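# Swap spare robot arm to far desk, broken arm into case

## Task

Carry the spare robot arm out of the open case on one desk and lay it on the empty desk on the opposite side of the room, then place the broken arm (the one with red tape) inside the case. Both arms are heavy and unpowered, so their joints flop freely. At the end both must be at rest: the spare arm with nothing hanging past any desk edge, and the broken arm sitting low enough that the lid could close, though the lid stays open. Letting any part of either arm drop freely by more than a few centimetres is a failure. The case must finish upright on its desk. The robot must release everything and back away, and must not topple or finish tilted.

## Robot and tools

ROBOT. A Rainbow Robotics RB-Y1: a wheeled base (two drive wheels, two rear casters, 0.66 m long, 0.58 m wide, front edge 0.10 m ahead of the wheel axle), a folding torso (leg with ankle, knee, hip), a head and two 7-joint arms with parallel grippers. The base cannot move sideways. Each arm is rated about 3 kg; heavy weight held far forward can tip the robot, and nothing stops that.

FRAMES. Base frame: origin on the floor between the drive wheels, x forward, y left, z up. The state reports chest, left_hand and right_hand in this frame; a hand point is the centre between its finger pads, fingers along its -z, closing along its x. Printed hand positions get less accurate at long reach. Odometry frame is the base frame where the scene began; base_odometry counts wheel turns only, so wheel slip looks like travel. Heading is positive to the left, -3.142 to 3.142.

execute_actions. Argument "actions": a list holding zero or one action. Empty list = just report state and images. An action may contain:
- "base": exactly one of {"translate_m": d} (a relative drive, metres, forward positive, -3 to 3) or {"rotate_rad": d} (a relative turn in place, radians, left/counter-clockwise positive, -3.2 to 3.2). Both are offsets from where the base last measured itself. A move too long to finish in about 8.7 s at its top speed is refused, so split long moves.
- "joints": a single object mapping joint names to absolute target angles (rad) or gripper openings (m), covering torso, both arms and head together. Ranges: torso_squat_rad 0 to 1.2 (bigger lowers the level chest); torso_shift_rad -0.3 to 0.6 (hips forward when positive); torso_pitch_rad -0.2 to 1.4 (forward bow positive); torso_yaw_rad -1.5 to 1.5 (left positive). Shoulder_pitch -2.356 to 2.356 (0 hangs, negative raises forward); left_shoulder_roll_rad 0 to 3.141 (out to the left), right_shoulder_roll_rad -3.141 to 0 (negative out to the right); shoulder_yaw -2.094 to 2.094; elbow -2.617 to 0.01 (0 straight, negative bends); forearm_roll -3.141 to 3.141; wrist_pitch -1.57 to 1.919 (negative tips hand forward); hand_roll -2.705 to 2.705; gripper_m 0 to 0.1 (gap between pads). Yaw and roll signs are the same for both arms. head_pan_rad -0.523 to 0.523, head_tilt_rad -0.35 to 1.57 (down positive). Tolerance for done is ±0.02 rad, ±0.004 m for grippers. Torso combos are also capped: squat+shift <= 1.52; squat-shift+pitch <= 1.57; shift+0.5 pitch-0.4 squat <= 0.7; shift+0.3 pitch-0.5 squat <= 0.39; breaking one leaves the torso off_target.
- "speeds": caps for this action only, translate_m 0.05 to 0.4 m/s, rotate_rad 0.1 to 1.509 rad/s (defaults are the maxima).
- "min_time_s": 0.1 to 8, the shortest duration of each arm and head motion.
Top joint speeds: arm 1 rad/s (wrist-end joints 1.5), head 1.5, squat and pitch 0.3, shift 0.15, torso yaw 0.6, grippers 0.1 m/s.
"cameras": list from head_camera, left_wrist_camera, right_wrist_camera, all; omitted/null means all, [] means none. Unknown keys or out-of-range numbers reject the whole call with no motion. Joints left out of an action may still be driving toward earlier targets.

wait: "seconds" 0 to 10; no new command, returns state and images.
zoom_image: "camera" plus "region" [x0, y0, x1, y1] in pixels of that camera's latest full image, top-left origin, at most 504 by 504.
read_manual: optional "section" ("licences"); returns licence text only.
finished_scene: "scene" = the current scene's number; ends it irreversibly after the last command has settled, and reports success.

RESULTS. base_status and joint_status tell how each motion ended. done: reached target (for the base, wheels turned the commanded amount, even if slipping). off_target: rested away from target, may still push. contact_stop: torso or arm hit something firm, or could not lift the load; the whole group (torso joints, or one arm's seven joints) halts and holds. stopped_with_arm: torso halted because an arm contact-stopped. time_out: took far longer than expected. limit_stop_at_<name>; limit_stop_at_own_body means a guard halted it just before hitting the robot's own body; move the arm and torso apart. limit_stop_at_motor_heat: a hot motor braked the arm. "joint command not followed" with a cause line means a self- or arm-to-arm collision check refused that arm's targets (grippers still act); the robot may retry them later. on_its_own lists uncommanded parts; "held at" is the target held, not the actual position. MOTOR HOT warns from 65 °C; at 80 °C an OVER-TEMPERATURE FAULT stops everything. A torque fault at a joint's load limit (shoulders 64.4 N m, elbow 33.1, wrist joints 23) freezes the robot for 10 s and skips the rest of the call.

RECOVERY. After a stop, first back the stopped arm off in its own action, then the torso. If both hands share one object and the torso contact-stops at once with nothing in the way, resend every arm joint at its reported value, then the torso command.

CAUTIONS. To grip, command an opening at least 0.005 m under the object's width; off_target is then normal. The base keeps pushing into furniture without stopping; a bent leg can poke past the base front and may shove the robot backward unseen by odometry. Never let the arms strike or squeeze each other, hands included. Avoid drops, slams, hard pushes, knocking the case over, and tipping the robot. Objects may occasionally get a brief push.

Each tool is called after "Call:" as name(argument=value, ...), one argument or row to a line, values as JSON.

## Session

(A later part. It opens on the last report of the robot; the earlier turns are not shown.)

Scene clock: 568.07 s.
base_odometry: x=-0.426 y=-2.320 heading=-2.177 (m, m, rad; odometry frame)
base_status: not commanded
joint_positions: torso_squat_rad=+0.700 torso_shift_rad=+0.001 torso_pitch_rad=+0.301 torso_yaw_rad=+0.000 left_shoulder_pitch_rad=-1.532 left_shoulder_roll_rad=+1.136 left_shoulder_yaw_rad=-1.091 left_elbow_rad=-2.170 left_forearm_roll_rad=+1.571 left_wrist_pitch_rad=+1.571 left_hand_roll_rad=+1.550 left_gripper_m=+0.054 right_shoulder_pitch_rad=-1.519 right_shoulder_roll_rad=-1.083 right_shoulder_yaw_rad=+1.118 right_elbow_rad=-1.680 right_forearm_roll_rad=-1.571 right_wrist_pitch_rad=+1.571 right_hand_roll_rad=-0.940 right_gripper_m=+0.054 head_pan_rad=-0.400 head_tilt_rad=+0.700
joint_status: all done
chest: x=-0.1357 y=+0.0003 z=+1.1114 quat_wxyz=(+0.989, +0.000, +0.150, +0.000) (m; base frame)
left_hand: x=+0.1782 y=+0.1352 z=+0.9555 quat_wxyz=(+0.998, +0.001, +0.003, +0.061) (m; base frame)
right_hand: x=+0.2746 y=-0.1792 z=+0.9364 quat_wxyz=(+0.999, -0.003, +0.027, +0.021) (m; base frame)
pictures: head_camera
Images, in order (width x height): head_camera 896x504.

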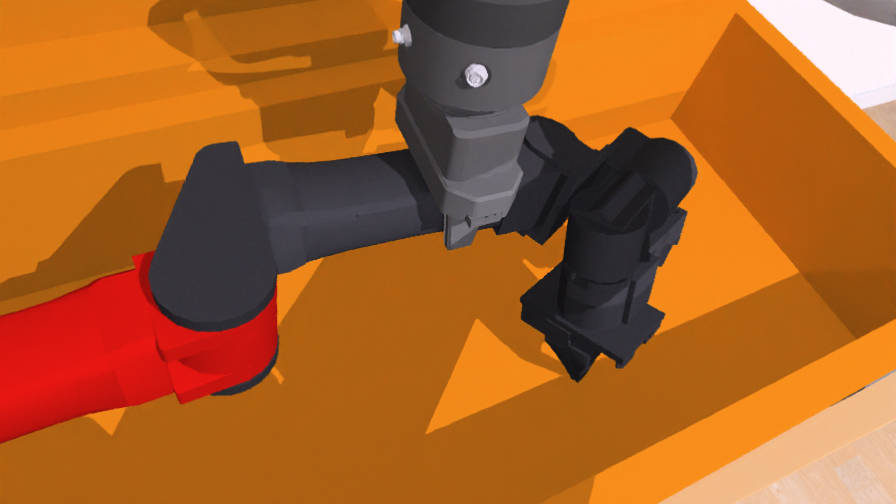

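Call:
execute_actions(
  actions=[
    {"joints":{"torso_squat_rad":0.84}},
  ],
  cameras=["head_camera"],
)

Call:
execute_actions(
  actions=[
    {"joints":{"head_pan_rad":0.5}},
  ],
  cameras=["head_camera"],
)

Scene clock: 575.60 s.
base_odometry: x=-0.426 y=-2.320 heading=-2.177 (m, m, rad; odometry frame)
base_status: not commanded
joint_positions: torso_squat_rad=+0.840 torso_shift_rad=+0.001 torso_pitch_rad=+0.301 torso_yaw_rad=+0.000 left_shoulder_pitch_rad=-1.531 left_shoulder_roll_rad=+1.136 left_shoulder_yaw_rad=-1.092 left_elbow_rad=-2.170 left_forearm_roll_rad=+1.571 left_wrist_pitch_rad=+1.571 left_hand_roll_rad=+1.550 left_gripper_m=+0.059 right_shoulder_pitch_rad=-1.519 right_shoulder_roll_rad=-1.083 right_shoulder_yaw_rad=+1.117 right_elbow_rad=-1.680 right_forearm_roll_rad=-1.571 right_wrist_pitch_rad=+1.570 right_hand_roll_rad=-0.940 right_gripper_m=+0.064 head_pan_rad=-0.400 head_tilt_rad=+0.700
joint_status: all done
chest: x=-0.1359 y=+0.0003 z=+1.0433 quat_wxyz=(+0.989, -0.001, +0.150, +0.000) (m; base frame)
left_hand: x=+0.1777 y=+0.1349 z=+0.8872 quat_wxyz=(+0.998, +0.000, +0.003, +0.060) (m; base frame)
right_hand: x=+0.2748 y=-0.1789 z=+0.8688 quat_wxyz=(+0.999, -0.003, +0.026, +0.021) (m; base frame)
pictures: head_camera
Images, in order (width x height): head_camera 896x504.

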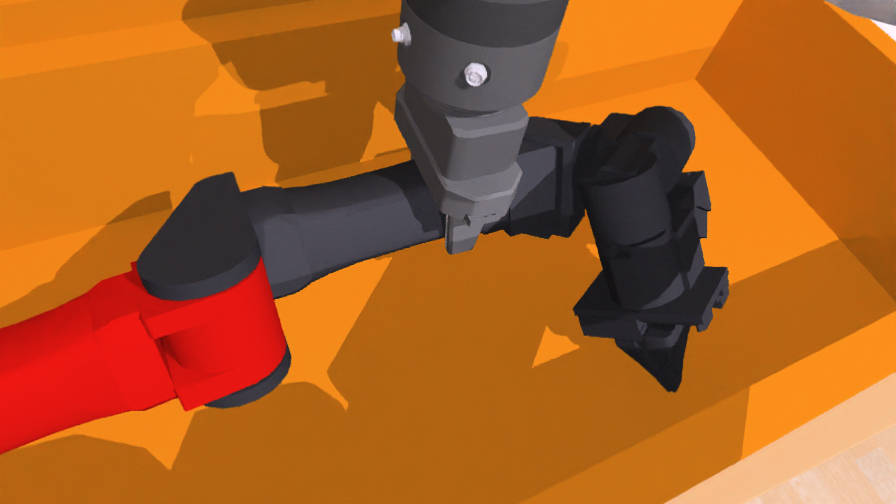

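Scene clock: 576.87 s.
base_odometry: x=-0.426 y=-2.320 heading=-2.177 (m, m, rad; odometry frame)
base_status: not commanded
joint_positions: torso_squat_rad=+0.840 torso_shift_rad=+0.001 torso_pitch_rad=+0.301 torso_yaw_rad=+0.000 left_shoulder_pitch_rad=-1.531 left_shoulder_roll_rad=+1.136 left_shoulder_yaw_rad=-1.092 left_elbow_rad=-2.170 left_forearm_roll_rad=+1.571 left_wrist_pitch_rad=+1.571 left_hand_roll_rad=+1.550 left_gripper_m=+0.059 right_shoulder_pitch_rad=-1.519 right_shoulder_roll_rad=-1.083 right_shoulder_yaw_rad=+1.117 right_elbow_rad=-1.680 right_forearm_roll_rad=-1.571 right_wrist_pitch_rad=+1.570 right_hand_roll_rad=-0.940 right_gripper_m=+0.064 head_pan_rad=+0.500 head_tilt_rad=+0.700
joint_status: all done
chest: x=-0.1359 y=+0.0003 z=+1.0433 quat_wxyz=(+0.989, -0.001, +0.150, +0.000) (m; base frame)
left_hand: x=+0.1777 y=+0.1349 z=+0.8872 quat_wxyz=(+0.998, +0.000, +0.003, +0.060) (m; base frame)
right_hand: x=+0.2748 y=-0.1789 z=+0.8688 quat_wxyz=(+0.999, -0.003, +0.026, +0.021) (m; base frame)
pictures: head_camera
Images, in order (width x height): head_camera 896x504.

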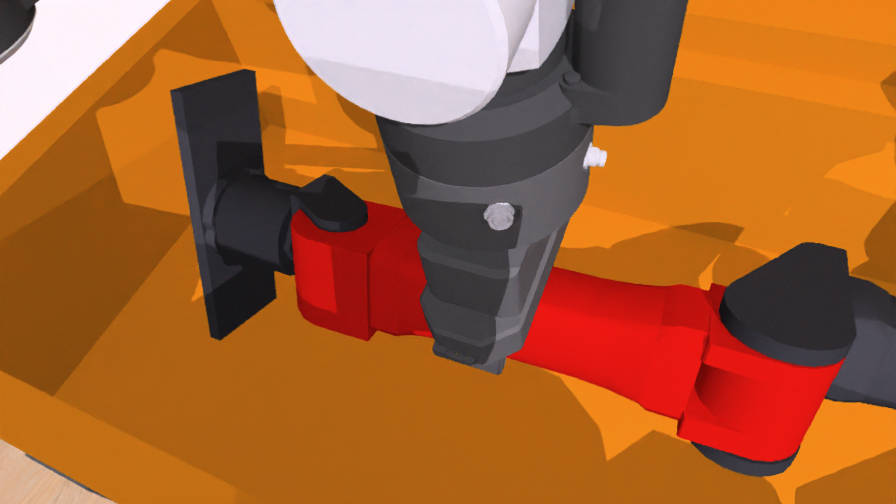

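Call:
execute_actions(
  actions=[
    {"base":{"translate_m":-0.04},"speeds":{"translate_m":0.05},"joints":{"torso_yaw_rad":0.08,"torso_squat_rad":0.88,"head_pan_rad":-0.4}},
  ],
  cameras=["head_camera"],
)

Scene clock: 584.27 s.
base_odometry: x=-0.403 y=-2.287 heading=-2.177 (m, m, rad; odometry frame)
base_status: done
joint_positions: torso_squat_rad=+0.880 torso_shift_rad=+0.001 torso_pitch_rad=+0.301 torso_yaw_rad=+0.080 left_shoulder_pitch_rad=-1.532 left_shoulder_roll_rad=+1.136 left_shoulder_yaw_rad=-1.091 left_elbow_rad=-2.170 left_forearm_roll_rad=+1.571 left_wrist_pitch_rad=+1.571 left_hand_roll_rad=+1.550 left_gripper_m=+0.059 right_shoulder_pitch_rad=-1.519 right_shoulder_roll_rad=-1.083 right_shoulder_yaw_rad=+1.117 right_elbow_rad=-1.680 right_forearm_roll_rad=-1.571 right_wrist_pitch_rad=+1.570 right_hand_roll_rad=-0.940 right_gripper_m=+0.064 head_pan_rad=-0.400 head_tilt_rad=+0.700
joint_status: all done
chest: x=-0.1359 y=+0.0003 z=+1.0220 quat_wxyz=(+0.988, +0.005, +0.150, +0.040) (m; base frame)
left_hand: x=+0.1664 y=+0.1620 z=+0.8695 quat_wxyz=(+0.995, +0.012, +0.002, +0.098) (m; base frame)
right_hand: x=+0.2870 y=-0.1429 z=+0.8434 quat_wxyz=(+0.998, +0.008, +0.026, +0.060) (m; base frame)
pictures: head_camera
Images, in order (width x height): head_camera 896x504.

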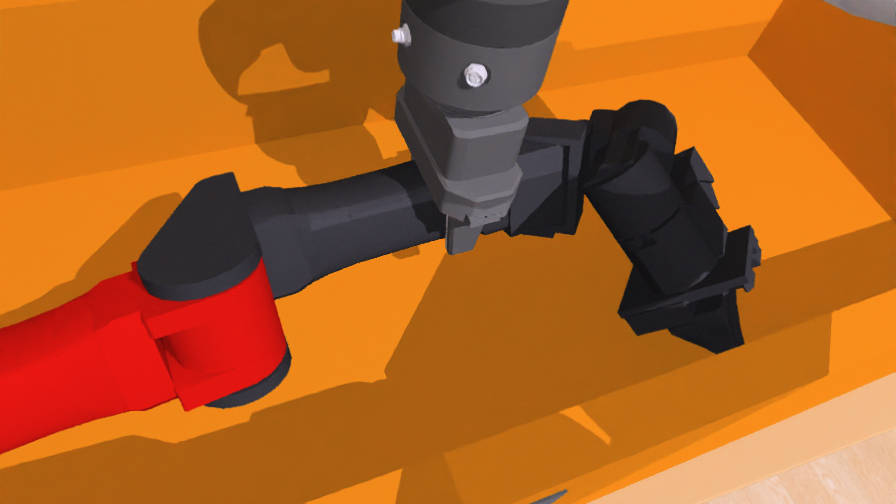

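Call:
execute_actions(
  actions=[
    {"joints":{"torso_squat_rad":0.94,"head_pan_rad":0.2}},
  ],
  cameras=["head_camera"],
)

Scene clock: 587.93 s.
base_odometry: x=-0.403 y=-2.287 heading=-2.177 (m, m, rad; odometry frame)
base_status: not commanded
joint_positions: torso_squat_rad=+0.940 torso_shift_rad=+0.000 torso_pitch_rad=+0.298 torso_yaw_rad=+0.080 left_shoulder_pitch_rad=-1.536 left_shoulder_roll_rad=+1.138 left_shoulder_yaw_rad=-1.087 left_elbow_rad=-2.170 left_forearm_roll_rad=+1.571 left_wrist_pitch_rad=+1.571 left_hand_roll_rad=+1.550 left_gripper_m=+0.056 right_shoulder_pitch_rad=-1.521 right_shoulder_roll_rad=-1.085 right_shoulder_yaw_rad=+1.117 right_elbow_rad=-1.680 right_forearm_roll_rad=-1.572 right_wrist_pitch_rad=+1.572 right_hand_roll_rad=-0.940 right_gripper_m=+0.059 head_pan_rad=+0.200 head_tilt_rad=+0.700
joint_status: all done
on_its_own: right_gripper_m moved -0.005 toward your old target +0.030
chest: x=-0.1373 y=+0.0001 z=+0.9891 quat_wxyz=(+0.988, +0.006, +0.148, +0.039) (m; base frame)
left_hand: x=+0.1676 y=+0.1615 z=+0.8400 quat_wxyz=(+0.995, +0.011, -0.003, +0.099) (m; base frame)
right_hand: x=+0.2864 y=-0.1440 z=+0.8128 quat_wxyz=(+0.998, +0.007, +0.024, +0.059) (m; base frame)
pictures: head_camera
Images, in order (width x height): head_camera 896x504.

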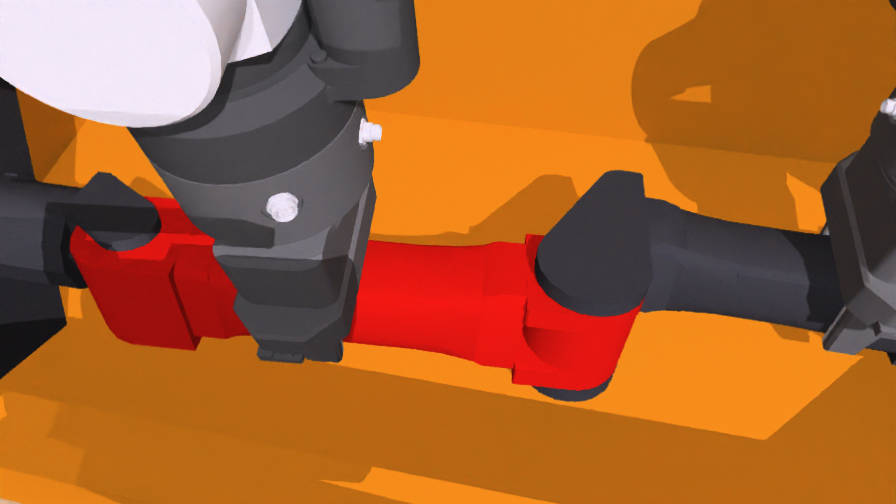

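Call:
execute_actions(
  actions=[
    {"joints":{"left_gripper_m":0.1,"right_gripper_m":0.1}},
  ],
)

Call:
execute_actions(
  actions=[
    {"joints":{"torso_squat_rad":0.2,"head_tilt_rad":0.75,"head_pan_rad":0}},
  ],
  cameras=["head_camera"],
)

Scene clock: 620.07 s.
base_odometry: x=-0.403 y=-2.287 heading=-2.177 (m, m, rad; odometry frame)
base_status: not commanded
joint_positions: torso_squat_rad=+0.940 torso_shift_rad=+0.000 torso_pitch_rad=+0.300 torso_yaw_rad=+0.080 left_shoulder_pitch_rad=-1.534 left_shoulder_roll_rad=+1.137 left_shoulder_yaw_rad=-1.089 left_elbow_rad=-2.170 left_forearm_roll_rad=+1.571 left_wrist_pitch_rad=+1.571 left_hand_roll_rad=+1.550 left_gripper_m=+0.099 right_shoulder_pitch_rad=-1.520 right_shoulder_roll_rad=-1.084 right_shoulder_yaw_rad=+1.117 right_elbow_rad=-1.680 right_forearm_roll_rad=-1.571 right_wrist_pitch_rad=+1.571 right_hand_roll_rad=-0.940 right_gripper_m=+0.100 head_pan_rad=+0.200 head_tilt_rad=+0.700
joint_status: all done
chest: x=-0.1366 y=+0.0002 z=+0.9890 quat_wxyz=(+0.988, +0.006, +0.149, +0.040) (m; base frame)
left_hand: x=+0.1673 y=+0.1618 z=+0.8386 quat_wxyz=(+0.995, +0.011, -0.001, +0.099) (m; base frame)
right_hand: x=+0.2870 y=-0.1435 z=+0.8118 quat_wxyz=(+0.998, +0.008, +0.024, +0.059) (m; base frame)
pictures: head_camera, left_wrist_camera, right_wrist_camera
Images, in order (width x height): head_camera 896x504, left_wrist_camera 644x364, right_wrist_camera 644x364.

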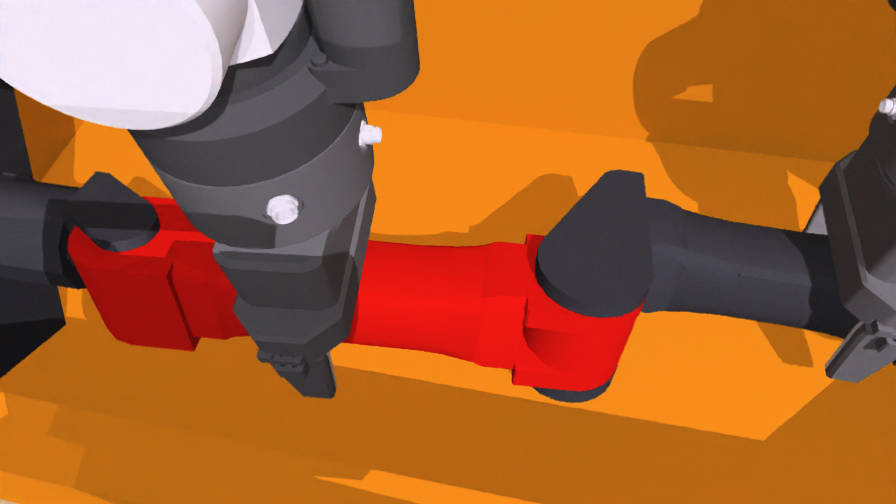

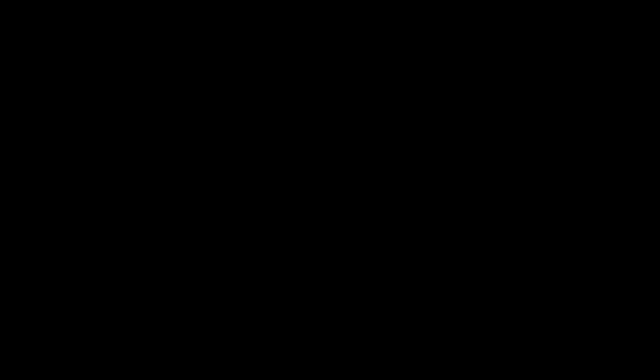

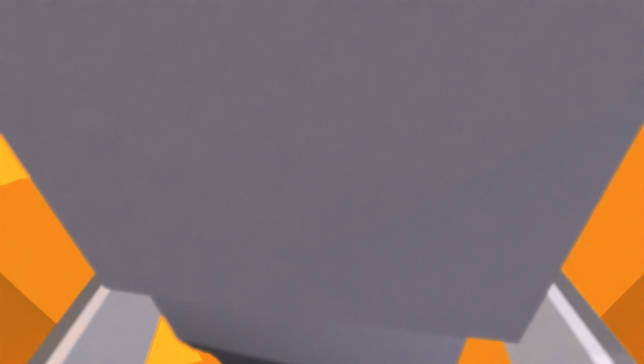

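Scene clock: 623.30 s.
base_odometry: x=-0.403 y=-2.287 heading=-2.177 (m, m, rad; odometry frame)
base_status: not commanded
joint_positions: torso_squat_rad=+0.200 torso_shift_rad=+0.000 torso_pitch_rad=+0.300 torso_yaw_rad=+0.080 left_shoulder_pitch_rad=-1.534 left_shoulder_roll_rad=+1.137 left_shoulder_yaw_rad=-1.089 left_elbow_rad=-2.170 left_forearm_roll_rad=+1.571 left_wrist_pitch_rad=+1.571 left_hand_roll_rad=+1.550 left_gripper_m=+0.099 right_shoulder_pitch_rad=-1.520 right_shoulder_roll_rad=-1.084 right_shoulder_yaw_rad=+1.117 right_elbow_rad=-1.680 right_forearm_roll_rad=-1.571 right_wrist_pitch_rad=+1.571 right_hand_roll_rad=-0.940 right_gripper_m=+0.100 head_pan_rad=+0.000 head_tilt_rad=+0.750
joint_status: all done
chest: x=-0.1363 y=+0.0001 z=+1.2621 quat_wxyz=(+0.988, +0.006, +0.149, +0.040) (m; base frame)
left_hand: x=+0.1674 y=+0.1618 z=+1.1115 quat_wxyz=(+0.995, +0.011, -0.001, +0.099) (m; base frame)
right_hand: x=+0.2871 y=-0.1435 z=+1.0847 quat_wxyz=(+0.998, +0.008, +0.024, +0.059) (m; base frame)
pictures: head_camera
Images, in order (width x height): head_camera 896x504.

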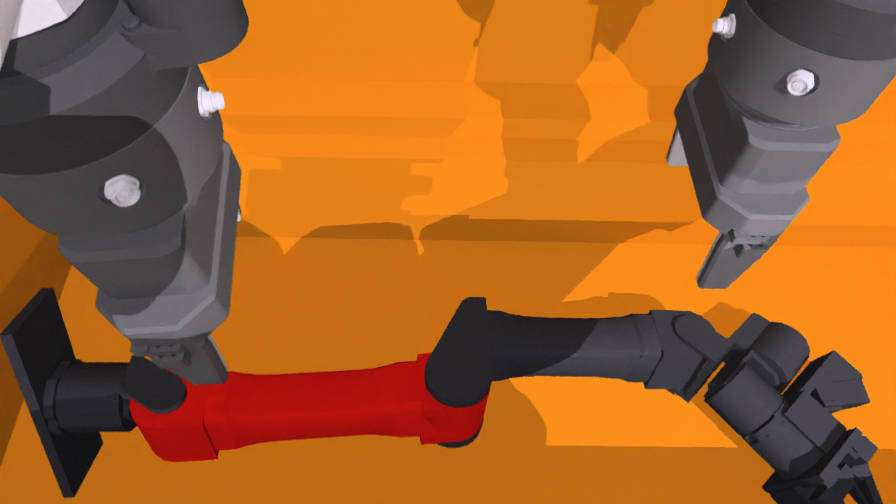

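Call:
execute_actions(
  actions=[
    {"base":{"translate_m":-0.6},"joints":{"head_tilt_rad":0.35,"torso_yaw_rad":0}},
  ],
  cameras=["head_camera"],
)

Scene clock: 630.07 s.
base_odometry: x=-0.061 y=-1.794 heading=-2.178 (m, m, rad; odometry frame)
base_status: done
joint_positions: torso_squat_rad=+0.200 torso_shift_rad=+0.000 torso_pitch_rad=+0.300 torso_yaw_rad=+0.000 left_shoulder_pitch_rad=-1.534 left_shoulder_roll_rad=+1.137 left_shoulder_yaw_rad=-1.089 left_elbow_rad=-2.170 left_forearm_roll_rad=+1.571 left_wrist_pitch_rad=+1.571 left_hand_roll_rad=+1.550 left_gripper_m=+0.099 right_shoulder_pitch_rad=-1.520 right_shoulder_roll_rad=-1.084 right_shoulder_yaw_rad=+1.117 right_elbow_rad=-1.680 right_forearm_roll_rad=-1.571 right_wrist_pitch_rad=+1.571 right_hand_roll_rad=-0.940 right_gripper_m=+0.100 head_pan_rad=+0.000 head_tilt_rad=+0.350
joint_status: all done
chest: x=-0.1365 y=+0.0002 z=+1.2622 quat_wxyz=(+0.989, +0.000, +0.149, +0.000) (m; base frame)
left_hand: x=+0.1786 y=+0.1346 z=+1.1081 quat_wxyz=(+0.998, +0.000, +0.000, +0.061) (m; base frame)
right_hand: x=+0.2747 y=-0.1794 z=+1.0887 quat_wxyz=(+0.999, -0.003, +0.025, +0.021) (m; base frame)
pictures: head_camera
Images, in order (width x height): head_camera 896x504.

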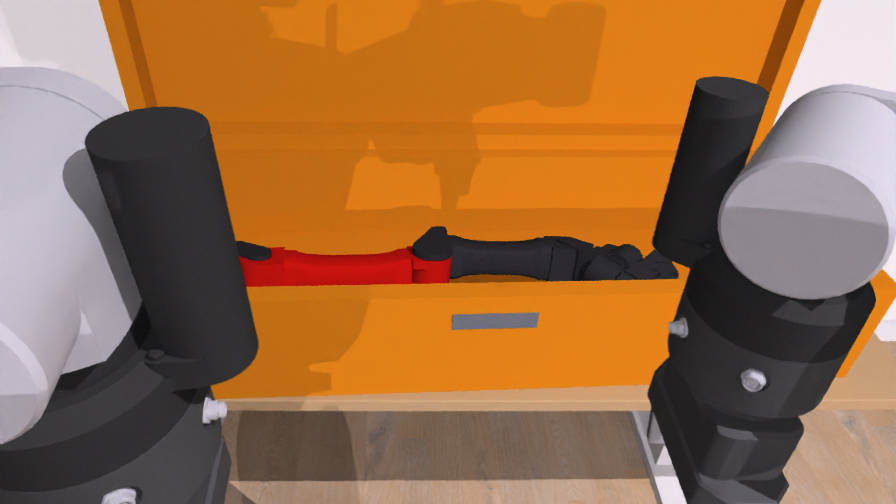

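Call:
finished_scene(
  scene=1,
)

The scene is finished: the task was done.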